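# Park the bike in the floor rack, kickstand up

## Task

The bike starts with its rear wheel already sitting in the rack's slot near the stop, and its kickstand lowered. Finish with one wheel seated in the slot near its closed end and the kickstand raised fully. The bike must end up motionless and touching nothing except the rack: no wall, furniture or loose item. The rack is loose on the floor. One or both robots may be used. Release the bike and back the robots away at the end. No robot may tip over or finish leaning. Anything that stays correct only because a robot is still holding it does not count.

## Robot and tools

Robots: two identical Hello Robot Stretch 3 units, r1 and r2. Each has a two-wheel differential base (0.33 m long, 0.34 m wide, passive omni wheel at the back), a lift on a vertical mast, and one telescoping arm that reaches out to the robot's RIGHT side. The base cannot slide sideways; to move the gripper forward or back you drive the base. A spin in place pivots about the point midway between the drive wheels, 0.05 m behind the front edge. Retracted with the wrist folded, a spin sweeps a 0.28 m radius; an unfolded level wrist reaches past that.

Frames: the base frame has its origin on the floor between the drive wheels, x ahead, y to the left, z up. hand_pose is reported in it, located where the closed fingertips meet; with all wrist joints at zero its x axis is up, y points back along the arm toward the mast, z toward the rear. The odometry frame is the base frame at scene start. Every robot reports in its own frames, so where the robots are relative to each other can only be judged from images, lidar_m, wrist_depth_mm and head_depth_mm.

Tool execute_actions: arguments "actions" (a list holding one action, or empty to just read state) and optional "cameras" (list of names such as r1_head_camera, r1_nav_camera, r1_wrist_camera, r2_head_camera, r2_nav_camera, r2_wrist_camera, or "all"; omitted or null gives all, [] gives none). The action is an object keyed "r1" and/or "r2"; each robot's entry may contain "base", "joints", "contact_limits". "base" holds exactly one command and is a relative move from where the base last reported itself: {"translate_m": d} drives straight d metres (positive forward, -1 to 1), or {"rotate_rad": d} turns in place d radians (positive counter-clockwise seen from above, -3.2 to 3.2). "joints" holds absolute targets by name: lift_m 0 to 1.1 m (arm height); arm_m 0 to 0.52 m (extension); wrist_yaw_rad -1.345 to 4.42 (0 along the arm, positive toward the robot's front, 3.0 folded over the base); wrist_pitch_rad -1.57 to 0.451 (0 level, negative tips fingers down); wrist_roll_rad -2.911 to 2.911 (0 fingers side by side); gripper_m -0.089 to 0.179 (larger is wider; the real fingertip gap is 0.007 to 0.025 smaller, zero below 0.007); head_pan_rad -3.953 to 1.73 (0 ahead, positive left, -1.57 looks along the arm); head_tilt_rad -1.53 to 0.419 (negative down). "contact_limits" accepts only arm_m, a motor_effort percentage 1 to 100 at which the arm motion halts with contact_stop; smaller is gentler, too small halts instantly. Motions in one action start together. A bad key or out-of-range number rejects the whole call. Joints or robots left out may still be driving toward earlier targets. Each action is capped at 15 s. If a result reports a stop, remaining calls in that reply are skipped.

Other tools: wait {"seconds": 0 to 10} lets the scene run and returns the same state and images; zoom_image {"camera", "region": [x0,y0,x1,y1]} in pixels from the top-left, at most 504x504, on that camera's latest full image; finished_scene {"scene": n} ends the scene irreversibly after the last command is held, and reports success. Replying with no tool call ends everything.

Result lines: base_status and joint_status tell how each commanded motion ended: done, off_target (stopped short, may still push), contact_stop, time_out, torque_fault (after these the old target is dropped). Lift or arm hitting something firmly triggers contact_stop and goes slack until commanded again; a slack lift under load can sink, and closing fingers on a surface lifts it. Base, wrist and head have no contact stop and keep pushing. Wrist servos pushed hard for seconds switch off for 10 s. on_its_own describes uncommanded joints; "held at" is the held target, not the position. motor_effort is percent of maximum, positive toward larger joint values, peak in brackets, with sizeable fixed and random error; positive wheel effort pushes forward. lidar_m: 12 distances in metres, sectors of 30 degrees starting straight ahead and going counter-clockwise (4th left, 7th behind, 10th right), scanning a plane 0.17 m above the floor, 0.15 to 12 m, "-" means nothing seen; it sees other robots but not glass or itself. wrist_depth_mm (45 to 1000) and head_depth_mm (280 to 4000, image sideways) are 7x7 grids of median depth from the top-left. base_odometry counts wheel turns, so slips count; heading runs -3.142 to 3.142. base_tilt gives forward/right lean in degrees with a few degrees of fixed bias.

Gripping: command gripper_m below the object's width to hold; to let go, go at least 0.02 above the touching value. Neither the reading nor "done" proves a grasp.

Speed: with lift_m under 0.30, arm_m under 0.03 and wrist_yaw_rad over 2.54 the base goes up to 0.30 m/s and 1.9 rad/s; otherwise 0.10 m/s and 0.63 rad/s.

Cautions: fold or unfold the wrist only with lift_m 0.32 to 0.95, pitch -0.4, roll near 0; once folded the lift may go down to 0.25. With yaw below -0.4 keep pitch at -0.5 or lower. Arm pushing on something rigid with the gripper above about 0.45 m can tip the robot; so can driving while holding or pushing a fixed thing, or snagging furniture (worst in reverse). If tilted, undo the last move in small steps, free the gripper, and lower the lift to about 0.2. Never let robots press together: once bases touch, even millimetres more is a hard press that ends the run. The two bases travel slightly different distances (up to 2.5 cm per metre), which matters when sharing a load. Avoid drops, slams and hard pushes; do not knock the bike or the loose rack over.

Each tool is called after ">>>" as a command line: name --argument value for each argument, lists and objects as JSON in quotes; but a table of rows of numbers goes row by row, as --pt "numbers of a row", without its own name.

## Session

>>> execute_actions --actions '[{"r1":{"joints":{"head_tilt_rad":-0.5}},"r2":{"joints":{"head_tilt_rad":-0.5}}}]' --cameras '["r1_nav_camera","r2_nav_camera"]'

Scene clock: 0.87 s.
r1.base_odometry: x=+0.000 y=+0.000 heading=+0.000 (m, m, rad; r1's odometry frame)
r1.turned_by_wheels: +0.000 (rad since the last result)
r1.turned_by_imu: +0.000 (rad since the last result)
r1.base_tilt: forward=-1.7 right=+2.2 (deg)
r1.lidar_m: 1.42 2.05 2.22 3.33 3.89 4.19 2.63 2.36 1.11 0.88 0.87 0.95
r1.head_depth_mm: 1152 1202 1261 1328 1405 1453 1276 / 1338 1422 1494 1587 1705 1534 1274 / 1605 1713 1823 1984 1895 1534 1270 / 1862 2020 2209 2402 1916 1523 1267 / 1800 1960 2177 2354 1904 1511 1265 / 1727 1894 2081 2285 1891 1508 1261 / 1677 1828 1998 2199 1879 1506 1258
r1.base_status: not commanded
r1.joint_positions: lift_m=+0.536 arm_m=-0.001 wrist_yaw_rad=+3.035 wrist_pitch_rad=-0.570 wrist_roll_rad=+0.018 gripper_m=+0.037 head_pan_rad=+0.007 head_tilt_rad=-0.493
r1.joint_status: all done
r1.motor_effort: left_wheel=+0(1) right_wheel=+0(0) lift_m=+23(22) arm_m=+0(0) wrist_yaw_rad=+1(1) wrist_pitch_rad=+6(6) wrist_roll_rad=+0(0) gripper_m=-1(0) head_pan_rad=+0(0) head_tilt_rad=-2(26) (%)
r1.hand_pose: x=+0.0004 y=+0.0578 z=+0.5164 quat_wxyz=(+0.237, +0.694, +0.160, +0.661) (m; r1's base frame)
r1.wrist_depth_mm: - - - - - - - / - - - - - - - / - - - - - - - / - 960 968 973 948 937 916 / 825 841 - 801 815 789 786 / 725 713 - 693 727 688 695 / 641 633 - 640 610 613 612
r2.base_odometry: x=+0.000 y=+0.000 heading=+0.000 (m, m, rad; r2's odometry frame)
r2.turned_by_wheels: +0.000 (rad since the last result)
r2.turned_by_imu: +0.000 (rad since the last result)
r2.base_tilt: forward=+3.2 right=-0.4 (deg)
r2.lidar_m: 1.21 1.50 3.01 3.91 2.60 2.94 1.57 1.01 0.92 0.93 1.14 1.21
r2.head_depth_mm: 966 1042 1141 1260 1394 1494 1279 / 1000 1089 1194 1315 1471 1531 1287 / 1035 1132 1244 1379 1547 1523 1283 / 1075 1175 1296 1444 1641 1531 1285 / 1116 1224 1361 1523 1715 1528 1284 / 1164 1283 1431 1613 1773 1529 1283 / 1212 1343 1495 1702 1841 1531 1280
r2.base_status: not commanded
r2.joint_positions: lift_m=+0.408 arm_m=+0.001 wrist_yaw_rad=+3.036 wrist_pitch_rad=-0.458 wrist_roll_rad=+0.010 gripper_m=+0.037 head_pan_rad=-0.015 head_tilt_rad=-0.493
r2.joint_status: all done
r2.motor_effort: left_wheel=+1(1) right_wheel=+0(1) lift_m=+23(23) arm_m=-1(1) wrist_yaw_rad=+0(0) wrist_pitch_rad=+5(5) wrist_roll_rad=+0(0) gripper_m=+0(0) head_pan_rad=-1(1) head_tilt_rad=-4(41) (%)
r2.hand_pose: x=+0.0019 y=+0.0717 z=+0.4121 quat_wxyz=(+0.198, +0.699, +0.123, +0.676) (m; r2's base frame)
r2.wrist_depth_mm: - - - - - - - / - - - - - - - / - - - - - - - / 821 825 851 860 884 899 924 / 693 700 - 715 741 746 757 / 604 598 - 624 656 642 655 / 528 542 - 571 548 552 564
pictures: r1_nav_camera (sideways: a quarter turn counterclockwise sets it upright), r2_nav_camera (sideways: a quarter turn counterclockwise sets it upright)
camera_calibration (this result's frames):
r1_nav_camera: T_world_to_cam=[[0.504883, -0.0104607, 0.863124, -1.08271], [0.00343517, -0.999894, -0.0141277, 0.0678957], [0.863181, 0.0100978, -0.504794, 0.603118], [0, 0, 0, 1]] pos_world=[0.0258116, 0.0504724, 1.23993]
r2_nav_camera: T_world_to_cam=[[0.457815, 0.0450269, 0.887907, -1.11932], [0.0296287, -0.998935, 0.0353804, 0.00900582], [0.888554, 0.0101099, -0.458661, 0.542883], [0, 0, 0, 1]] pos_world=[0.0297946, 0.0539073, 1.24253]
Images, in order (width x height): r1_nav_camera 672x504, r2_nav_camera 672x504.

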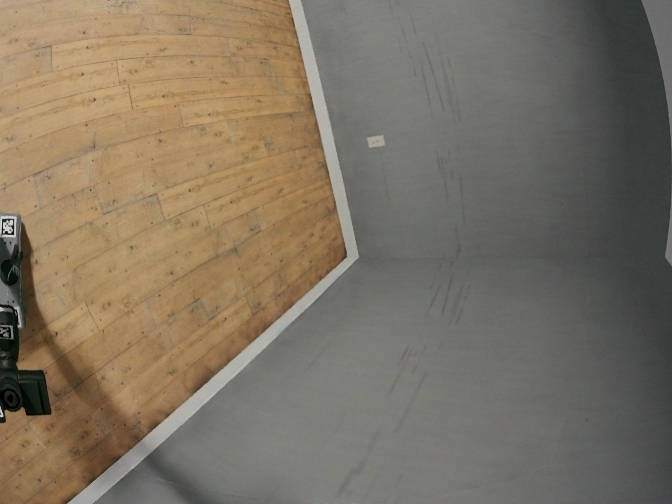

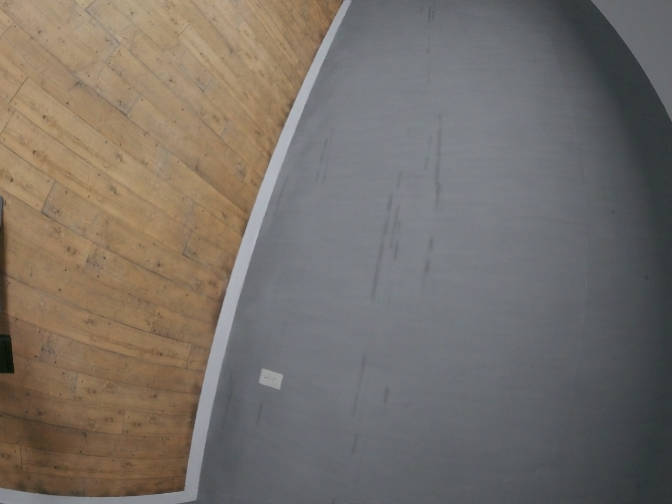

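>>> execute_actions --actions '[{"r1":{"base":{"rotate_rad":2.1},"joints":{"lift_m":0.27}},"r2":{"base":{"rotate_rad":1.9},"joints":{"lift_m":0.27}}}]' --cameras '["r1_nav_camera","r2_nav_camera","r1_head_camera","r2_head_camera"]'

Scene clock: 4.87 s.
r1.base_odometry: x=+0.000 y=+0.000 heading=+2.100 (m, m, rad; r1's odometry frame)
r1.turned_by_wheels: +2.100 (rad since the last result)
r1.turned_by_imu: +2.113 (rad since the last result)
r1.base_tilt: forward=-1.7 right=+2.2 (deg)
r1.lidar_m: 3.86 4.24 2.64 2.25 1.10 0.88 0.87 0.95 1.46 2.05 2.23 3.42
r1.head_depth_mm: 3234 3520 3749 2583 1941 1533 1283 / 3285 3567 3786 2557 1909 1540 1276 / 3257 3637 3871 2566 1915 1527 1271 / 3392 3737 3888 2544 1907 1520 1262 / 3429 3781 3862 2553 1894 1507 1254 / 3478 3883 3851 2514 1892 1513 1261 / 3568 3921 3798 2518 1875 1512 1255
r1.base_status: done
r1.joint_positions: lift_m=+0.270 arm_m=-0.001 wrist_yaw_rad=+3.035 wrist_pitch_rad=-0.571 wrist_roll_rad=+0.018 gripper_m=+0.037 head_pan_rad=+0.007 head_tilt_rad=-0.494
r1.joint_status: all done
r1.motor_effort: left_wheel=-2(7) right_wheel=+2(7) lift_m=+15(17) arm_m=+0(0) wrist_yaw_rad=+0(1) wrist_pitch_rad=+7(7) wrist_roll_rad=+0(0) gripper_m=+0(0) head_pan_rad=-1(0) head_tilt_rad=-2(2) (%)
r1.hand_pose: x=+0.0004 y=+0.0577 z=+0.2504 quat_wxyz=(+0.237, +0.694, +0.161, +0.661) (m; r1's base frame)
r1.wrist_depth_mm: - - - - - - - / 898 868 887 857 851 834 829 / 699 697 694 682 672 662 651 / 583 580 566 568 560 558 554 / 494 508 - - 487 474 472 / - - - - 426 412 412 / - - - - 363 369 365
r2.base_odometry: x=+0.000 y=+0.000 heading=+1.900 (m, m, rad; r2's odometry frame)
r2.turned_by_wheels: +1.900 (rad since the last result)
r2.turned_by_imu: +1.882 (rad since the last result)
r2.base_tilt: forward=+3.2 right=-0.5 (deg)
r2.lidar_m: 4.27 2.60 2.19 1.13 0.93 0.92 1.02 1.21 1.21 1.33 2.10 3.88
r2.head_depth_mm: 3444 3745 3505 2458 1897 1530 1282 / 3794 - 3511 2446 1884 1530 1283 / - - 3519 2460 1876 1532 1280 / - - 3496 2471 1879 1530 1283 / - - 3518 2449 1883 1528 1285 / - - 3559 2464 1888 1528 1281 / - - 3546 2468 1880 1535 1282
r2.base_status: done
r2.joint_positions: lift_m=+0.271 arm_m=+0.001 wrist_yaw_rad=+3.036 wrist_pitch_rad=-0.458 wrist_roll_rad=+0.010 gripper_m=+0.037 head_pan_rad=-0.015 head_tilt_rad=-0.494
r2.joint_status: all done
r2.motor_effort: left_wheel=-1(7) right_wheel=+1(9) lift_m=+9(20) arm_m=-1(1) wrist_yaw_rad=+0(0) wrist_pitch_rad=+5(5) wrist_roll_rad=+0(0) gripper_m=+0(0) head_pan_rad=+1(0) head_tilt_rad=-4(4) (%)
r2.hand_pose: x=+0.0019 y=+0.0716 z=+0.2745 quat_wxyz=(+0.198, +0.699, +0.123, +0.676) (m; r2's base frame)
r2.wrist_depth_mm: 732 813 - - - - - / 776 858 - - - - - / 735 753 784 790 819 833 849 / 604 613 636 638 656 659 682 / 517 522 - 542 561 557 568 / 455 - - - 484 481 482 / - - - - 411 416 423
pictures: r1_head_camera (sideways: a quarter turn clockwise sets it upright), r1_nav_camera (sideways: a quarter turn counterclockwise sets it upright), r2_head_camera (sideways: a quarter turn clockwise sets it upright), r2_nav_camera (sideways: a quarter turn counterclockwise sets it upright)
camera_calibration (this result's frames):
r1_head_camera: T_world_to_cam=[[-0.493057, -0.0256189, -0.86962, 1.15077], [-0.0162117, 0.999663, -0.0202583, 0.02764], [0.869846, 0.00410956, -0.493306, 0.599368], [0, 0, 0, 1]] pos_world=[0.0464842, -0.00061241, 1.29696]
r1_nav_camera: T_world_to_cam=[[0.50551, -0.0104563, 0.862757, -1.08224], [0.00342511, -0.999894, -0.0141252, 0.0678926], [0.862814, 0.0100955, -0.505421, 0.603936], [0, 0, 0, 1]] pos_world=[0.0257666, 0.0504721, 1.23991]
r2_head_camera: T_world_to_cam=[[-0.517365, -0.00231031, -0.855762, 1.13611], [0.0088935, 0.999928, -0.00807623, 0.00997063], [0.855719, -0.0117891, -0.517307, 0.625146], [0, 0, 0, 1]] pos_world=[0.0527462, 0.0000247512, 1.29571]
r2_nav_camera: T_world_to_cam=[[0.458536, 0.0450163, 0.887535, -1.11884], [0.0296576, -0.998935, 0.0353443, 0.00905267], [0.888181, 0.0101155, -0.459383, 0.543824], [0, 0, 0, 1]] pos_world=[0.0297463, 0.0539081, 1.24251]
Images, in order (width x height): r1_head_camera 896x504, r1_nav_camera 672x504, r2_head_camera 896x504, r2_nav_camera 672x504.

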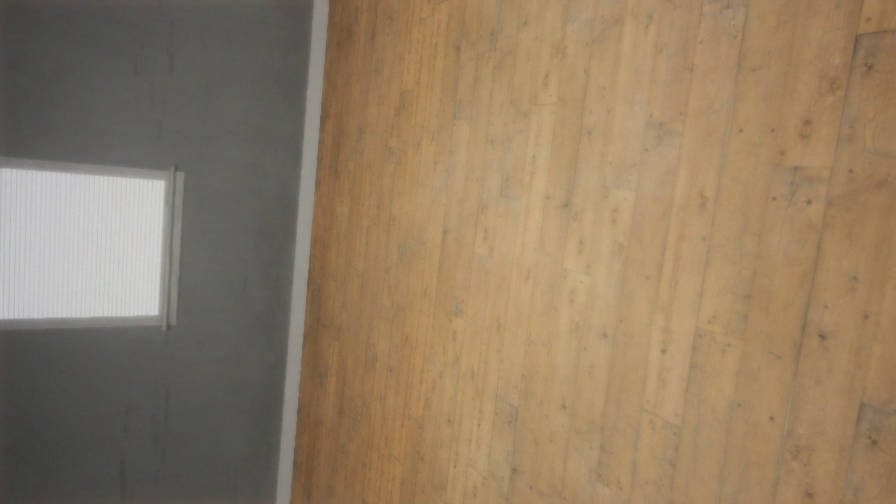

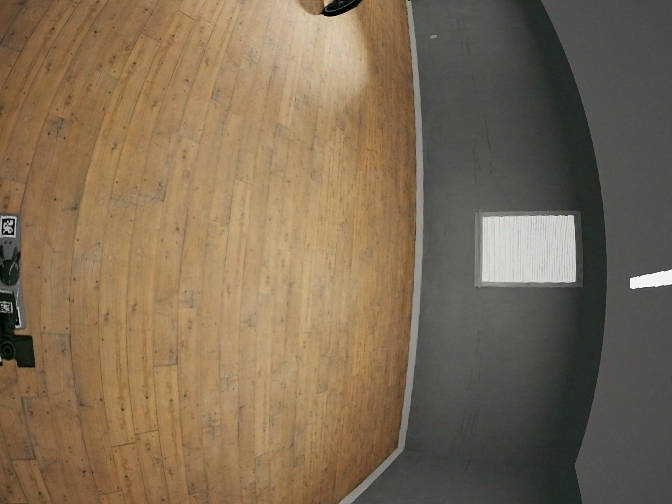

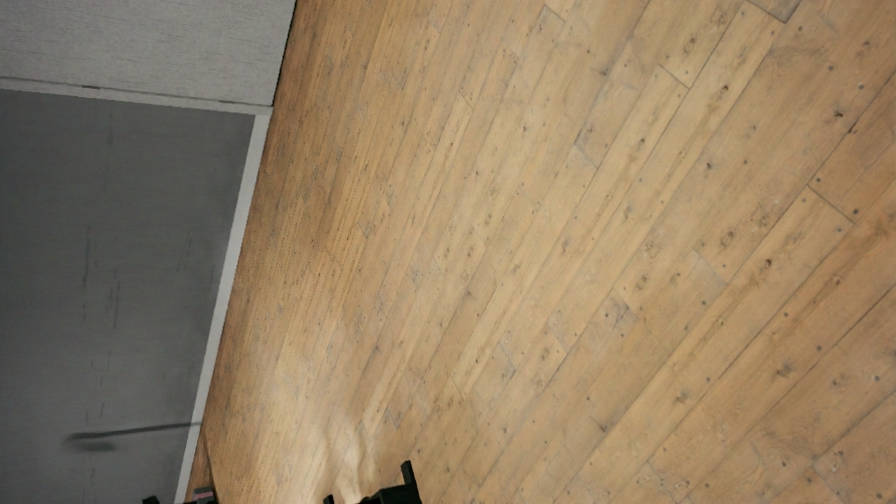

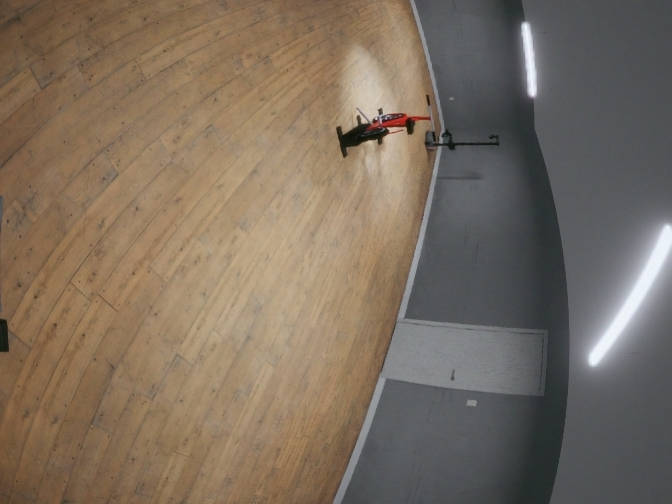

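>>> execute_actions --actions '[{"r2":{"base":{"rotate_rad":0.65},"joints":{"head_pan_rad":-0.45,"head_tilt_rad":-0.7,"gripper_m":0}}}]' --cameras '[]'

>>> execute_actions --actions '[{"r2":{"base":{"translate_m":1}}}]' --cameras '[]'

>>> execute_actions --actions '[{"r2":{"base":{"translate_m":1}}}]' --cameras '["r2_head_camera"]'

Scene clock: 6.63 s.
r1.base_odometry: x=+0.000 y=+0.000 heading=+2.100 (m, m, rad; r1's odometry frame)
r1.turned_by_wheels: +0.000 (rad since the last result)
r1.turned_by_imu: +0.000 (rad since the last result)
r1.base_tilt: forward=-1.8 right=+2.3 (deg)
r1.lidar_m: 3.86 4.25 2.63 2.26 1.10 0.88 0.87 0.95 1.45 2.05 2.23 3.42
r1.head_depth_mm: 3226 3527 3709 2608 1925 1525 1276 / 3282 3576 3777 2568 1922 1532 1275 / 3294 3664 3863 2562 1924 1535 1276 / 3359 3722 3887 2552 1917 1516 1264 / 3423 3736 3852 2535 1907 1515 1263 / 3466 3848 3804 2529 1899 1517 1257 / 3516 3952 3783 2506 1885 1505 1257
r1.base_status: not commanded
r1.joint_positions: lift_m=+0.270 arm_m=-0.001 wrist_yaw_rad=+3.035 wrist_pitch_rad=-0.571 wrist_roll_rad=+0.018 gripper_m=+0.037 head_pan_rad=+0.007 head_tilt_rad=-0.494
r1.joint_status: not commanded
r1.motor_effort: left_wheel=-2(3) right_wheel=+2(2) lift_m=+15(14) arm_m=+0(0) wrist_yaw_rad=+1(1) wrist_pitch_rad=+7(7) wrist_roll_rad=+0(0) gripper_m=-1(0) head_pan_rad=+0(0) head_tilt_rad=-2(2) (%)
r1.hand_pose: x=+0.0004 y=+0.0577 z=+0.2504 quat_wxyz=(+0.237, +0.694, +0.161, +0.661) (m; r1's base frame)
r1.wrist_depth_mm: - - - - - - - / 880 874 869 874 863 831 839 / 722 697 681 685 682 678 664 / 577 577 575 565 560 555 553 / 486 502 - - 483 476 470 / - - - - 431 412 410 / - - - - 360 367 367
r2.base_odometry: x=+0.000 y=+0.000 heading=+2.550 (m, m, rad; r2's odometry frame)
r2.turned_by_wheels: +0.650 (rad since the last result)
r2.turned_by_imu: +0.644 (rad since the last result)
r2.base_tilt: forward=+3.1 right=-0.6 (deg)
r2.lidar_m: 2.60 1.74 1.04 0.92 0.92 1.10 1.21 1.21 1.43 2.60 3.87 4.57
r2.head_depth_mm: - 3151 2365 1871 1562 1339 1168 / - 3163 2352 1875 1568 1335 1172 / - 3169 2361 1869 1566 1346 1167 / - 3164 2349 1872 1566 1342 1171 / - 3174 2354 1888 1562 1343 1171 / - 2864 2364 1896 1576 1348 1172 / - 3172 2374 1892 1572 1340 1171
r2.base_status: done
r2.joint_positions: lift_m=+0.271 arm_m=+0.001 wrist_yaw_rad=+3.036 wrist_pitch_rad=-0.458 wrist_roll_rad=+0.010 gripper_m=+0.000 head_pan_rad=-0.443 head_tilt_rad=-0.691
r2.joint_status: all done
r2.motor_effort: left_wheel=-1(8) right_wheel=+1(8) lift_m=+9(9) arm_m=-1(1) wrist_yaw_rad=+0(0) wrist_pitch_rad=+5(5) wrist_roll_rad=+0(0) gripper_m=-2(80) head_pan_rad=-2(28) head_tilt_rad=-5(27) (%)
r2.hand_pose: x=+0.0019 y=+0.0716 z=+0.2745 quat_wxyz=(+0.198, +0.699, +0.123, +0.676) (m; r2's base frame)
r2.wrist_depth_mm: 757 783 868 943 - - - / 784 842 910 978 - - - / 749 753 784 791 807 848 865 / 606 615 636 644 664 660 683 / 518 524 - 569 553 559 573 / 457 - - - 469 476 481 / - - - - 411 414 422
pictures: none
No camera images: the call's "cameras" was empty. Leave "cameras" out to get every camera's image.

Scene clock: 11.67 s.
r1.base_odometry: x=+0.000 y=+0.000 heading=+2.100 (m, m, rad; r1's odometry frame)
r1.turned_by_wheels: +0.000 (rad since the last result)
r1.turned_by_imu: -0.001 (rad since the last result)
r1.base_tilt: forward=-1.7 right=+2.2 (deg)
r1.lidar_m: 3.86 4.23 2.63 2.26 1.10 0.88 0.87 0.95 1.45 2.05 2.23 3.41
r1.head_depth_mm: 3233 3539 3707 2606 1934 1533 1274 / 3239 3601 3754 2585 1920 1530 1278 / 3347 3664 3799 2561 1909 1530 1268 / 3403 3720 3850 2582 1916 1519 1263 / 3426 3745 3864 2541 1890 1510 1259 / 3485 3878 3812 2540 1887 1512 1254 / 3577 3905 3764 2506 1887 1506 1252
r1.base_status: not commanded
r1.joint_positions: lift_m=+0.270 arm_m=-0.001 wrist_yaw_rad=+3.035 wrist_pitch_rad=-0.571 wrist_roll_rad=+0.018 gripper_m=+0.037 head_pan_rad=+0.007 head_tilt_rad=-0.494
r1.joint_status: not commanded
r1.motor_effort: left_wheel=-2(3) right_wheel=+1(1) lift_m=+15(15) arm_m=+0(0) wrist_yaw_rad=+0(0) wrist_pitch_rad=+6(7) wrist_roll_rad=+0(0) gripper_m=+0(1) head_pan_rad=-1(0) head_tilt_rad=-2(3) (%)
r1.hand_pose: x=+0.0004 y=+0.0577 z=+0.2504 quat_wxyz=(+0.237, +0.694, +0.161, +0.661) (m; r1's base frame)
r1.wrist_depth_mm: - - - - - - - / 888 870 891 850 852 842 819 / 716 709 694 674 683 674 668 / 581 572 566 571 565 554 550 / 492 506 - - 484 477 473 / - - - - 424 415 412 / - - - - 362 367 367
r2.base_odometry: x=-0.830 y=+0.558 heading=+2.550 (m, m, rad; r2's odometry frame)
r2.turned_by_wheels: +0.000 (rad since the last result)
r2.turned_by_imu: +0.003 (rad since the last result)
r2.base_tilt: forward=+3.1 right=-0.5 (deg)
r2.lidar_m: 2.62 2.13 1.29 1.14 1.14 1.36 2.18 2.19 2.59 3.65 3.62 1.65
r2.head_depth_mm: 3824 3141 2343 1872 1568 1339 1168 / - 3121 2347 1886 1557 1334 1167 / - 3154 2346 1864 1566 1337 1168 / - 3157 2003 1875 1567 1336 1170 / - 2380 2201 1874 1571 1342 1170 / - 3160 2367 1880 1571 1343 1169 / - 3145 2354 1879 1570 1347 1171
r2.base_status: done
r2.joint_positions: lift_m=+0.271 arm_m=+0.001 wrist_yaw_rad=+3.036 wrist_pitch_rad=-0.458 wrist_roll_rad=+0.010 gripper_m=+0.000 head_pan_rad=-0.443 head_tilt_rad=-0.692
r2.joint_status: not commanded
r2.motor_effort: left_wheel=-1(5) right_wheel=+2(7) lift_m=+9(10) arm_m=-1(1) wrist_yaw_rad=+0(0) wrist_pitch_rad=+5(5) wrist_roll_rad=+0(0) gripper_m=-2(3) head_pan_rad=-3(3) head_tilt_rad=-5(6) (%)
r2.hand_pose: x=+0.0019 y=+0.0716 z=+0.2745 quat_wxyz=(+0.198, +0.699, +0.123, +0.676) (m; r2's base frame)
r2.wrist_depth_mm: 935 971 - - - - - / 958 974 - - - - - / 724 757 779 789 802 839 861 / 605 618 635 649 653 668 682 / 515 520 - 573 558 554 559 / 456 - - - 471 479 483 / - - - - 413 417 423
pictures: none
No camera images: the call's "cameras" was empty. Leave "cameras" out to get every camera's image.

Scene clock: 16.70 s.
r1.base_odometry: x=+0.000 y=+0.000 heading=+2.100 (m, m, rad; r1's odometry frame)
r1.turned_by_wheels: +0.000 (rad since the last result)
r1.turned_by_imu: -0.001 (rad since the last result)
r1.base_tilt: forward=-1.7 right=+2.2 (deg)
r1.lidar_m: 3.86 4.20 2.63 2.26 1.10 0.88 0.87 0.95 1.45 2.05 2.23 3.40
r1.head_depth_mm: 3242 3505 3759 2598 1931 1533 1278 / 3279 3549 3780 2596 1921 1530 1277 / 3350 3652 3835 2567 1911 1534 1267 / 3382 3783 3855 2577 1911 1519 1265 / 3447 3761 3885 2531 1913 1515 1269 / 3476 3814 3765 2538 1901 1507 1259 / 3544 3876 3801 2507 1881 1509 1252
r1.base_status: not commanded
r1.joint_positions: lift_m=+0.270 arm_m=-0.001 wrist_yaw_rad=+3.035 wrist_pitch_rad=-0.571 wrist_roll_rad=+0.018 gripper_m=+0.037 head_pan_rad=+0.007 head_tilt_rad=-0.494
r1.joint_status: not commanded
r1.motor_effort: left_wheel=-2(2) right_wheel=+1(1) lift_m=+14(14) arm_m=+0(0) wrist_yaw_rad=+1(0) wrist_pitch_rad=+7(7) wrist_roll_rad=+0(0) gripper_m=+0(0) head_pan_rad=+0(0) head_tilt_rad=-2(3) (%)
r1.hand_pose: x=+0.0004 y=+0.0577 z=+0.2504 quat_wxyz=(+0.237, +0.694, +0.161, +0.661) (m; r1's base frame)
r1.wrist_depth_mm: - - - - - - - / 885 863 866 853 846 843 820 / 702 699 692 683 675 673 664 / 586 578 578 568 569 554 545 / 495 505 - - 486 470 478 / - - - - 428 415 412 / - - - - 363 368 362
r2.base_odometry: x=-1.660 y=+1.116 heading=+2.550 (m, m, rad; r2's odometry frame)
r2.turned_by_wheels: +0.000 (rad since the last result)
r2.turned_by_imu: +0.003 (rad since the last result)
r2.base_tilt: forward=+3.0 right=-0.5 (deg)
r2.lidar_m: 5.64 2.51 1.53 1.35 1.36 1.62 2.98 3.19 3.82 3.42 0.83 0.92
r2.head_depth_mm: 3634 3128 2359 1871 1255 1284 1168 / - 3141 2356 1387 1393 1326 1171 / - 3184 1663 1726 1531 1341 1171 / 3911 3183 2278 1829 1564 1339 1169 / - 3154 2369 1887 1559 1341 1173 / - 3185 2365 1884 1565 1342 1167 / - 3167 2366 1889 1565 1343 1172
r2.base_status: done
r2.joint_positions: lift_m=+0.271 arm_m=+0.001 wrist_yaw_rad=+3.036 wrist_pitch_rad=-0.458 wrist_roll_rad=+0.010 gripper_m=+0.000 head_pan_rad=-0.443 head_tilt_rad=-0.692
r2.joint_status: not commanded
r2.motor_effort: left_wheel=-1(6) right_wheel=+2(8) lift_m=+9(10) arm_m=-2(1) wrist_yaw_rad=+0(0) wrist_pitch_rad=+5(5) wrist_roll_rad=+0(0) gripper_m=-3(3) head_pan_rad=-3(3) head_tilt_rad=-5(5) (%)
r2.hand_pose: x=+0.0019 y=+0.0716 z=+0.2745 quat_wxyz=(+0.198, +0.699, +0.123, +0.676) (m; r2's base frame)
r2.wrist_depth_mm: - - - - - - - / 961 993 - - - - - / 742 749 787 802 825 831 853 / 605 617 637 641 652 669 690 / 518 521 - 569 549 551 568 / 461 - - - 472 474 486 / - - - - 411 409 420
pictures: r2_head_camera (sideways: a quarter turn clockwise sets it upright)
camera_calibration (this result's frames):
r2_head_camera: T_world_to_cam=[[-0.614594, 0.28066, -0.737227, 0.98218], [0.422084, 0.906532, -0.00675925, 0.00573369], [0.666423, -0.315326, -0.675611, 0.832241], [0, 0, 0, 1]] pos_world=[0.0465975, -0.0184292, 1.2864]
Images, in order (width x height): r2_head_camera 896x504.

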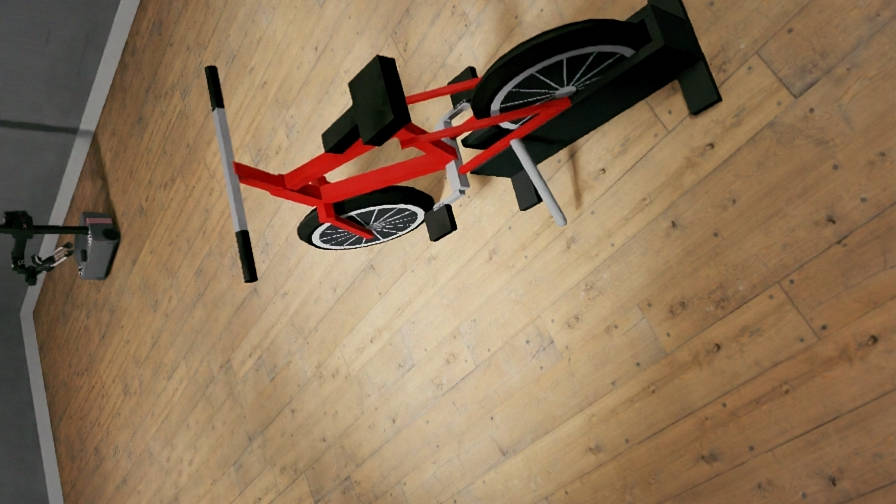

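>>> execute_actions --actions '[{"r2":{"base":{"rotate_rad":-0.08}}}]' --cameras '[]'

>>> execute_actions --actions '[{"r2":{"base":{"translate_m":1},"joints":{"head_pan_rad":-1.8,"head_tilt_rad":-1.1}}}]' --cameras '[]'

>>> execute_actions --actions '[{"r2":{"base":{"translate_m":0.05},"joints":{"lift_m":0.35,"wrist_pitch_rad":-0.4}}}]' --cameras '[]'

>>> execute_actions --actions '[{"r2":{"joints":{"wrist_yaw_rad":-0.1,"arm_m":0.1}}}]' --cameras '[]'

>>> execute_actions --actions '[{"r2":{"joints":{"wrist_pitch_rad":-0.95,"lift_m":0.125,"arm_m":0.17}}}]' --cameras '["r2_head_camera","r2_wrist_camera"]'

Scene clock: 17.97 s.
r1.base_odometry: x=+0.000 y=+0.000 heading=+2.100 (m, m, rad; r1's odometry frame)
r1.turned_by_wheels: +0.000 (rad since the last result)
r1.turned_by_imu: +0.000 (rad since the last result)
r1.base_tilt: forward=-1.7 right=+2.3 (deg)
r1.lidar_m: 3.88 4.23 2.62 2.26 1.10 0.88 0.87 0.95 1.45 2.05 2.24 3.40
r1.head_depth_mm: 3256 3512 3728 2592 1925 1530 1276 / 3256 3584 3773 2597 1920 1535 1279 / 3293 3652 3832 2559 1910 1532 1270 / 3374 3694 3846 2568 1907 1519 1261 / 3412 3756 3832 2535 1891 1517 1267 / 3500 3834 3789 2529 1897 1508 1260 / 3545 3871 3782 2517 1877 1501 1257
r1.base_status: not commanded
r1.joint_positions: lift_m=+0.270 arm_m=-0.001 wrist_yaw_rad=+3.035 wrist_pitch_rad=-0.571 wrist_roll_rad=+0.018 gripper_m=+0.037 head_pan_rad=+0.007 head_tilt_rad=-0.494
r1.joint_status: not commanded
r1.motor_effort: left_wheel=-2(2) right_wheel=+2(2) lift_m=+14(14) arm_m=+0(0) wrist_yaw_rad=+0(0) wrist_pitch_rad=+6(7) wrist_roll_rad=+0(0) gripper_m=+0(1) head_pan_rad=+0(0) head_tilt_rad=-2(2) (%)
r1.hand_pose: x=+0.0004 y=+0.0577 z=+0.2504 quat_wxyz=(+0.237, +0.694, +0.161, +0.661) (m; r1's base frame)
r1.wrist_depth_mm: - - - - - - - / 882 875 873 861 877 837 829 / 710 705 700 674 686 671 665 / 584 581 569 570 566 557 554 / 495 504 - - 487 474 468 / - - - - 428 415 411 / - - - - 364 371 366
r2.base_odometry: x=-1.660 y=+1.116 heading=+2.470 (m, m, rad; r2's odometry frame)
r2.turned_by_wheels: -0.080 (rad since the last result)
r2.turned_by_imu: -0.080 (rad since the last result)
r2.base_tilt: forward=+3.1 right=-0.6 (deg)
r2.lidar_m: 5.66 2.89 1.60 1.36 1.36 1.55 2.59 3.18 3.59 3.42 0.83 0.85
r2.head_depth_mm: 3458 3136 2359 1874 1557 1329 1171 / 3731 3129 2336 1821 1295 1312 1166 / - 3157 2347 1562 1496 1341 1168 / - 3139 1694 1774 1559 1338 1171 / 3933 3141 2354 1873 1560 1338 1170 / - 3141 2368 1882 1567 1342 1169 / - 3177 2350 1883 1564 1338 1172
r2.base_status: done
r2.joint_positions: lift_m=+0.271 arm_m=+0.001 wrist_yaw_rad=+3.036 wrist_pitch_rad=-0.458 wrist_roll_rad=+0.010 gripper_m=+0.000 head_pan_rad=-0.443 head_tilt_rad=-0.692
r2.joint_status: not commanded
r2.motor_effort: left_wheel=+2(8) right_wheel=-3(8) lift_m=+9(10) arm_m=-1(1) wrist_yaw_rad=+0(0) wrist_pitch_rad=+5(5) wrist_roll_rad=+0(0) gripper_m=-3(3) head_pan_rad=-3(4) head_tilt_rad=-5(5) (%)
r2.hand_pose: x=+0.0019 y=+0.0716 z=+0.2745 quat_wxyz=(+0.198, +0.699, +0.123, +0.676) (m; r2's base frame)
r2.wrist_depth_mm: - - - - - - - / 973 988 - - - - - / 748 760 782 803 802 826 850 / 598 622 638 645 650 670 676 / 515 522 - 575 552 556 568 / 456 - - - 469 479 481 / - - - - 410 418 422
pictures: none
No camera images: the call's "cameras" was empty. Leave "cameras" out to get every camera's image.

Scene clock: 23.00 s.
r1.base_odometry: x=+0.000 y=+0.000 heading=+2.100 (m, m, rad; r1's odometry frame)
r1.turned_by_wheels: +0.000 (rad since the last result)
r1.turned_by_imu: -0.001 (rad since the last result)
r1.base_tilt: forward=-1.7 right=+2.2 (deg)
r1.lidar_m: 3.86 3.39 2.63 2.26 1.10 0.88 0.87 0.95 1.46 2.05 2.24 3.40
r1.head_depth_mm: 3223 3510 3691 2610 1934 1544 1277 / 3279 3588 3797 2583 1925 1531 1272 / 3331 3576 3809 2590 1914 1525 1270 / 3369 3679 3902 2564 1900 1523 1269 / 3399 3725 3851 2531 1890 1518 1261 / 3488 3843 3797 2538 1899 1510 1259 / 3518 3922 3807 2527 1872 1506 1258
r1.base_status: not commanded
r1.joint_positions: lift_m=+0.270 arm_m=-0.001 wrist_yaw_rad=+3.035 wrist_pitch_rad=-0.571 wrist_roll_rad=+0.018 gripper_m=+0.037 head_pan_rad=+0.007 head_tilt_rad=-0.494
r1.joint_status: not commanded
r1.motor_effort: left_wheel=-2(2) right_wheel=+2(2) lift_m=+15(14) arm_m=+0(0) wrist_yaw_rad=+0(0) wrist_pitch_rad=+7(7) wrist_roll_rad=+0(0) gripper_m=+0(1) head_pan_rad=+0(0) head_tilt_rad=-2(2) (%)
r1.hand_pose: x=+0.0004 y=+0.0577 z=+0.2504 quat_wxyz=(+0.237, +0.694, +0.161, +0.661) (m; r1's base frame)
r1.wrist_depth_mm: - - - - - - - / 870 878 872 871 843 845 828 / 714 702 698 686 689 670 664 / 586 580 574 563 566 563 545 / 494 504 - - 484 470 473 / - - - - 429 413 413 / - - - - 364 369 368
r2.base_odometry: x=-2.442 y=+1.738 heading=+2.470 (m, m, rad; r2's odometry frame)
r2.turned_by_wheels: +0.000 (rad since the last result)
r2.turned_by_imu: +0.003 (rad since the last result)
r2.base_tilt: forward=+3.2 right=-0.5 (deg)
r2.lidar_m: 4.70 3.48 1.93 1.65 1.64 1.88 3.19 4.15 0.61 0.51 0.64 0.80
r2.head_depth_mm: 1866 1674 1516 1363 1276 1188 - / 1862 1674 1519 1348 1279 1210 - / 1865 1674 1517 1340 1288 - - / 1873 1677 899 1263 1284 - 1094 / 1878 1687 953 1281 1288 1189 1105 / 1889 1673 1482 1372 1283 1192 1109 / 1872 1682 1519 1177 1289 1191 1106
r2.base_status: done
r2.joint_positions: lift_m=+0.271 arm_m=+0.001 wrist_yaw_rad=+3.036 wrist_pitch_rad=-0.458 wrist_roll_rad=+0.010 gripper_m=+0.000 head_pan_rad=-1.793 head_tilt_rad=-1.086
r2.joint_status: all done
r2.motor_effort: left_wheel=+2(10) right_wheel=-2(5) lift_m=+9(10) arm_m=-1(1) wrist_yaw_rad=+0(0) wrist_pitch_rad=+5(5) wrist_roll_rad=+0(0) gripper_m=-2(3) head_pan_rad=-3(42) head_tilt_rad=-9(43) (%)
r2.hand_pose: x=+0.0019 y=+0.0716 z=+0.2745 quat_wxyz=(+0.198, +0.699, +0.123, +0.676) (m; r2's base frame)
r2.wrist_depth_mm: - - - - - - - / 965 982 - - - - - / 747 760 794 792 808 828 858 / 616 620 636 643 653 667 674 / 517 522 - 566 548 560 570 / 458 - - - 473 480 485 / - - - - 412 416 423
pictures: none
No camera images: the call's "cameras" was empty. Leave "cameras" out to get every camera's image.

Scene clock: 24.63 s.
r1.base_odometry: x=+0.000 y=+0.000 heading=+2.100 (m, m, rad; r1's odometry frame)
r1.turned_by_wheels: +0.000 (rad since the last result)
r1.turned_by_imu: +0.000 (rad since the last result)
r1.base_tilt: forward=-1.6 right=+2.4 (deg)
r1.lidar_m: 3.86 3.35 2.62 2.25 1.10 0.88 0.87 0.95 1.45 2.05 2.24 3.41
r1.head_depth_mm: 3228 3496 3731 2605 1923 1543 1278 / 3271 3590 3828 2592 1923 1530 1271 / 3295 3599 3827 2569 1912 1523 1265 / 3374 3714 3819 2563 1910 1519 1269 / 3436 3744 3811 2547 1899 1517 1254 / 3460 3892 3774 2532 1897 1503 1262 / 3553 3892 3791 2514 1883 1508 1260
r1.base_status: not commanded
r1.joint_positions: lift_m=+0.270 arm_m=-0.001 wrist_yaw_rad=+3.035 wrist_pitch_rad=-0.571 wrist_roll_rad=+0.018 gripper_m=+0.037 head_pan_rad=+0.007 head_tilt_rad=-0.494
r1.joint_status: not commanded
r1.motor_effort: left_wheel=-3(2) right_wheel=+1(1) lift_m=+14(15) arm_m=+0(0) wrist_yaw_rad=+0(0) wrist_pitch_rad=+7(7) wrist_roll_rad=+0(0) gripper_m=+0(0) head_pan_rad=+0(0) head_tilt_rad=-2(2) (%)
r1.hand_pose: x=+0.0004 y=+0.0577 z=+0.2504 quat_wxyz=(+0.237, +0.694, +0.161, +0.661) (m; r1's base frame)
r1.wrist_depth_mm: - - - - - - - / 889 857 870 872 845 843 832 / 714 700 692 681 661 676 669 / 581 575 572 570 570 555 550 / 497 507 - - 485 474 469 / - - - - 429 414 408 / - - - - 359 369 363
r2.base_odometry: x=-2.482 y=+1.770 heading=+2.470 (m, m, rad; r2's odometry frame)
r2.turned_by_wheels: +0.000 (rad since the last result)
r2.turned_by_imu: +0.000 (rad since the last result)
r2.base_tilt: forward=+3.1 right=-0.6 (deg)
r2.lidar_m: 4.62 3.53 1.96 1.66 1.66 1.89 3.20 4.20 0.53 0.60 0.62 3.34
r2.head_depth_mm: 1866 1669 1506 1363 1277 1185 - / 1866 1670 1179 1360 1280 1209 - / 1862 1675 1087 1287 1284 - - / 1876 1675 950 1303 1294 - 1098 / 1880 1675 967 1300 1284 1190 1103 / 1888 1679 1484 1348 1284 1188 1110 / 1876 1661 890 1138 1287 1188 1107
r2.base_status: done
r2.joint_positions: lift_m=+0.349 arm_m=+0.001 wrist_yaw_rad=+3.036 wrist_pitch_rad=-0.419 wrist_roll_rad=+0.010 gripper_m=+0.000 head_pan_rad=-1.794 head_tilt_rad=-1.086
r2.joint_status: all done
r2.motor_effort: left_wheel=+2(10) right_wheel=-2(7) lift_m=+34(35) arm_m=-1(1) wrist_yaw_rad=+0(0) wrist_pitch_rad=+7(7) wrist_roll_rad=+0(0) gripper_m=-3(3) head_pan_rad=-3(2) head_tilt_rad=-9(9) (%)
r2.hand_pose: x=+0.0024 y=+0.0767 z=+0.3617 quat_wxyz=(+0.184, +0.702, +0.110, +0.680) (m; r2's base frame)
r2.wrist_depth_mm: - - - - - - - / - - - - - - - / 976 998 - - - - - / 766 796 787 813 820 853 873 / 644 645 - 723 686 704 711 / 549 558 - - 580 598 601 / 482 509 - 522 504 510 526
pictures: none
No camera images: the call's "cameras" was empty. Leave "cameras" out to get every camera's image.

Scene clock: 27.20 s.
r1.base_odometry: x=+0.000 y=+0.000 heading=+2.100 (m, m, rad; r1's odometry frame)
r1.turned_by_wheels: +0.000 (rad since the last result)
r1.turned_by_imu: -0.001 (rad since the last result)
r1.base_tilt: forward=-1.7 right=+2.2 (deg)
r1.lidar_m: 3.86 3.34 2.63 2.25 1.10 0.88 0.87 0.95 1.46 2.05 2.23 3.39
r1.head_depth_mm: 3223 3528 3762 2603 1939 1547 1279 / 3255 3569 3767 2572 1918 1534 1270 / 3338 3639 3842 2574 1916 1524 1267 / 3391 3737 3879 2558 1899 1527 1266 / 3438 3741 3865 2547 1897 1515 1262 / 3492 3820 3817 2537 1881 1504 1256 / 3523 3924 3806 2500 1881 1505 1256
r1.base_status: not commanded
r1.joint_positions: lift_m=+0.270 arm_m=-0.001 wrist_yaw_rad=+3.035 wrist_pitch_rad=-0.571 wrist_roll_rad=+0.018 gripper_m=+0.037 head_pan_rad=+0.007 head_tilt_rad=-0.494
r1.joint_status: not commanded
r1.motor_effort: left_wheel=-2(2) right_wheel=+1(2) lift_m=+14(15) arm_m=+0(0) wrist_yaw_rad=+0(1) wrist_pitch_rad=+6(7) wrist_roll_rad=+0(0) gripper_m=+0(0) head_pan_rad=+0(0) head_tilt_rad=-2(2) (%)
r1.hand_pose: x=+0.0004 y=+0.0577 z=+0.2504 quat_wxyz=(+0.237, +0.694, +0.161, +0.661) (m; r1's base frame)
r1.wrist_depth_mm: - - - - - - - / 883 870 881 850 858 832 827 / 706 708 690 695 664 670 669 / 584 578 573 567 558 553 548 / 492 503 - - 489 472 472 / - - - - 431 415 413 / - - - - 365 368 369
r2.base_odometry: x=-2.482 y=+1.770 heading=+2.470 (m, m, rad; r2's odometry frame)
r2.turned_by_wheels: +0.000 (rad since the last result)
r2.turned_by_imu: -0.001 (rad since the last result)
r2.base_tilt: forward=+3.1 right=-0.6 (deg)
r2.lidar_m: 4.64 3.51 1.95 1.66 1.66 1.89 3.21 4.20 0.53 0.60 0.62 3.35
r2.head_depth_mm: 1863 1664 1512 1366 1279 1181 - / 1872 1667 1180 1349 1276 1210 - / 1877 1672 1086 1287 1285 - - / 1874 1674 948 1291 1255 - 1090 / 1874 1679 965 1287 1279 1192 1107 / 1886 1679 1486 1342 1284 1189 1110 / 1884 1656 890 1136 1281 1189 1111
r2.base_status: not commanded
r2.joint_positions: lift_m=+0.349 arm_m=+0.100 wrist_yaw_rad=-0.097 wrist_pitch_rad=-0.419 wrist_roll_rad=+0.010 gripper_m=+0.000 head_pan_rad=-1.794 head_tilt_rad=-1.086
r2.joint_status: all done
r2.motor_effort: left_wheel=+2(2) right_wheel=-3(3) lift_m=+34(34) arm_m=+3(3) wrist_yaw_rad=-2(2) wrist_pitch_rad=+7(7) wrist_roll_rad=+0(0) gripper_m=-3(3) head_pan_rad=-3(4) head_tilt_rad=-9(8) (%)
r2.hand_pose: x=-0.0433 y=-0.4678 z=+0.3617 quat_wxyz=(+0.680, +0.112, -0.701, -0.181) (m; r2's base frame)
r2.wrist_depth_mm: - - - 229 - - - / - - - 253 - - - / 276 981 - 282 - 296 287 / 270 298 795 439 791 301 315 / 643 611 331 408 347 338 360 / 349 559 552 - 356 372 401 / 376 281 371 387 403 429 457
pictures: none
No camera images: the call's "cameras" was empty. Leave "cameras" out to get every camera's image.

Scene clock: 30.07 s.
r1.base_odometry: x=+0.000 y=+0.000 heading=+2.100 (m, m, rad; r1's odometry frame)
r1.turned_by_wheels: +0.000 (rad since the last result)
r1.turned_by_imu: -0.001 (rad since the last result)
r1.base_tilt: forward=-1.8 right=+2.3 (deg)
r1.lidar_m: 3.86 3.35 2.63 2.26 1.10 0.88 0.87 0.95 1.45 2.05 2.23 3.40
r1.head_depth_mm: 3227 3512 3726 2610 1925 1539 1278 / 3258 3593 3805 2582 1917 1533 1273 / 3334 3598 3853 2573 1903 1521 1270 / 3346 3726 3880 2556 1909 1525 1265 / 3403 3727 3941 2529 1907 1512 1262 / 3464 3832 3812 2528 1895 1507 1257 / 3551 3890 3790 2539 1883 1500 1257
r1.base_status: not commanded
r1.joint_positions: lift_m=+0.270 arm_m=-0.001 wrist_yaw_rad=+3.035 wrist_pitch_rad=-0.571 wrist_roll_rad=+0.018 gripper_m=+0.037 head_pan_rad=+0.007 head_tilt_rad=-0.494
r1.joint_status: not commanded
r1.motor_effort: left_wheel=-1(2) right_wheel=+2(2) lift_m=+15(14) arm_m=+0(0) wrist_yaw_rad=+1(1) wrist_pitch_rad=+7(6) wrist_roll_rad=+0(0) gripper_m=+0(0) head_pan_rad=+0(0) head_tilt_rad=-1(2) (%)
r1.hand_pose: x=+0.0004 y=+0.0577 z=+0.2504 quat_wxyz=(+0.237, +0.694, +0.161, +0.661) (m; r1's base frame)
r1.wrist_depth_mm: - - - - - - - / 875 882 867 879 846 847 839 / 711 699 688 688 675 671 652 / 587 573 571 566 566 558 554 / 495 510 - - 486 476 475 / - - - - 429 417 410 / - - - - 361 368 365
r2.base_odometry: x=-2.482 y=+1.770 heading=+2.470 (m, m, rad; r2's odometry frame)
r2.turned_by_wheels: +0.000 (rad since the last result)
r2.turned_by_imu: -0.001 (rad since the last result)
r2.base_tilt: forward=+3.1 right=-0.5 (deg)
r2.lidar_m: 4.64 3.54 1.95 1.66 1.66 1.89 3.20 4.20 0.53 0.61 0.62 3.35
r2.head_depth_mm: 1871 1669 1515 1364 1273 1182 1093 / 1860 1672 1183 1358 1277 1207 - / 1873 1671 1090 1293 1284 - - / 1874 1682 948 1305 1256 - 1090 / 1865 1672 966 1303 1281 1184 1110 / 1880 1684 1481 1347 1281 1187 1105 / 1881 1661 891 1137 1282 1191 1106
r2.base_status: not commanded
r2.joint_positions: lift_m=+0.126 arm_m=+0.170 wrist_yaw_rad=-0.098 wrist_pitch_rad=-0.956 wrist_roll_rad=+0.010 gripper_m=+0.000 head_pan_rad=-1.794 head_tilt_rad=-1.086
r2.joint_status: all done
r2.motor_effort: left_wheel=+2(2) right_wheel=-2(3) lift_m=+10(30) arm_m=+4(5) wrist_yaw_rad=-2(1) wrist_pitch_rad=+2(6) wrist_roll_rad=+0(0) gripper_m=-3(2) head_pan_rad=-2(2) head_tilt_rad=-9(9) (%)
r2.hand_pose: x=-0.0342 y=-0.4421 z=+0.0413 quat_wxyz=(+0.608, +0.292, -0.646, -0.358) (m; r2's base frame)
r2.wrist_depth_mm: 269 272 207 198 202 209 215 / 249 250 246 228 245 252 255 / 231 234 228 216 240 241 243 / 218 218 214 205 222 226 224 / 204 205 207 212 210 212 207 / 191 193 195 - 199 199 117 / 181 184 184 185 185 188 116
pictures: r2_head_camera (sideways: a quarter turn clockwise sets it upright), r2_wrist_camera
camera_calibration (this result's frames):
r2_head_camera: T_world_to_cam=[[0.190819, 0.886633, -0.421272, 0.565628], [0.977275, -0.211948, -0.00341325, -0.00201175], [-0.0923143, -0.411047, -0.906928, 1.13761], [0, 0, 0, 1]] pos_world=[-0.00094901, -0.0343198, 1.27]
r2_wrist_camera: T_world_to_cam=[[-0.997186, 0.0711119, 0.0237503, -0.0068298], [0.0554674, 0.912883, -0.404436, 0.453259], [-0.0504415, -0.40198, -0.914258, 0.0231064], [0, 0, 0, 1]] pos_world=[-0.0307862, -0.403999, 0.204602]
Images, in order (width x height): r2_head_camera 896x504, r2_wrist_camera 644x364.

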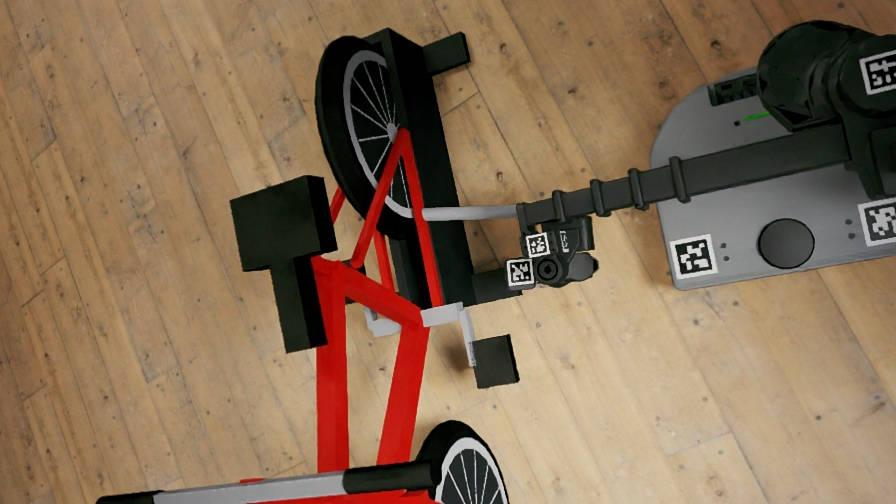

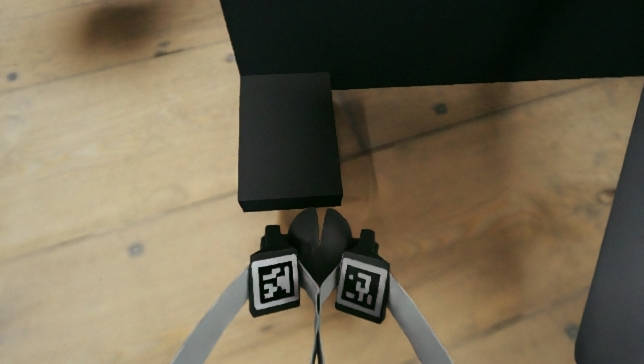

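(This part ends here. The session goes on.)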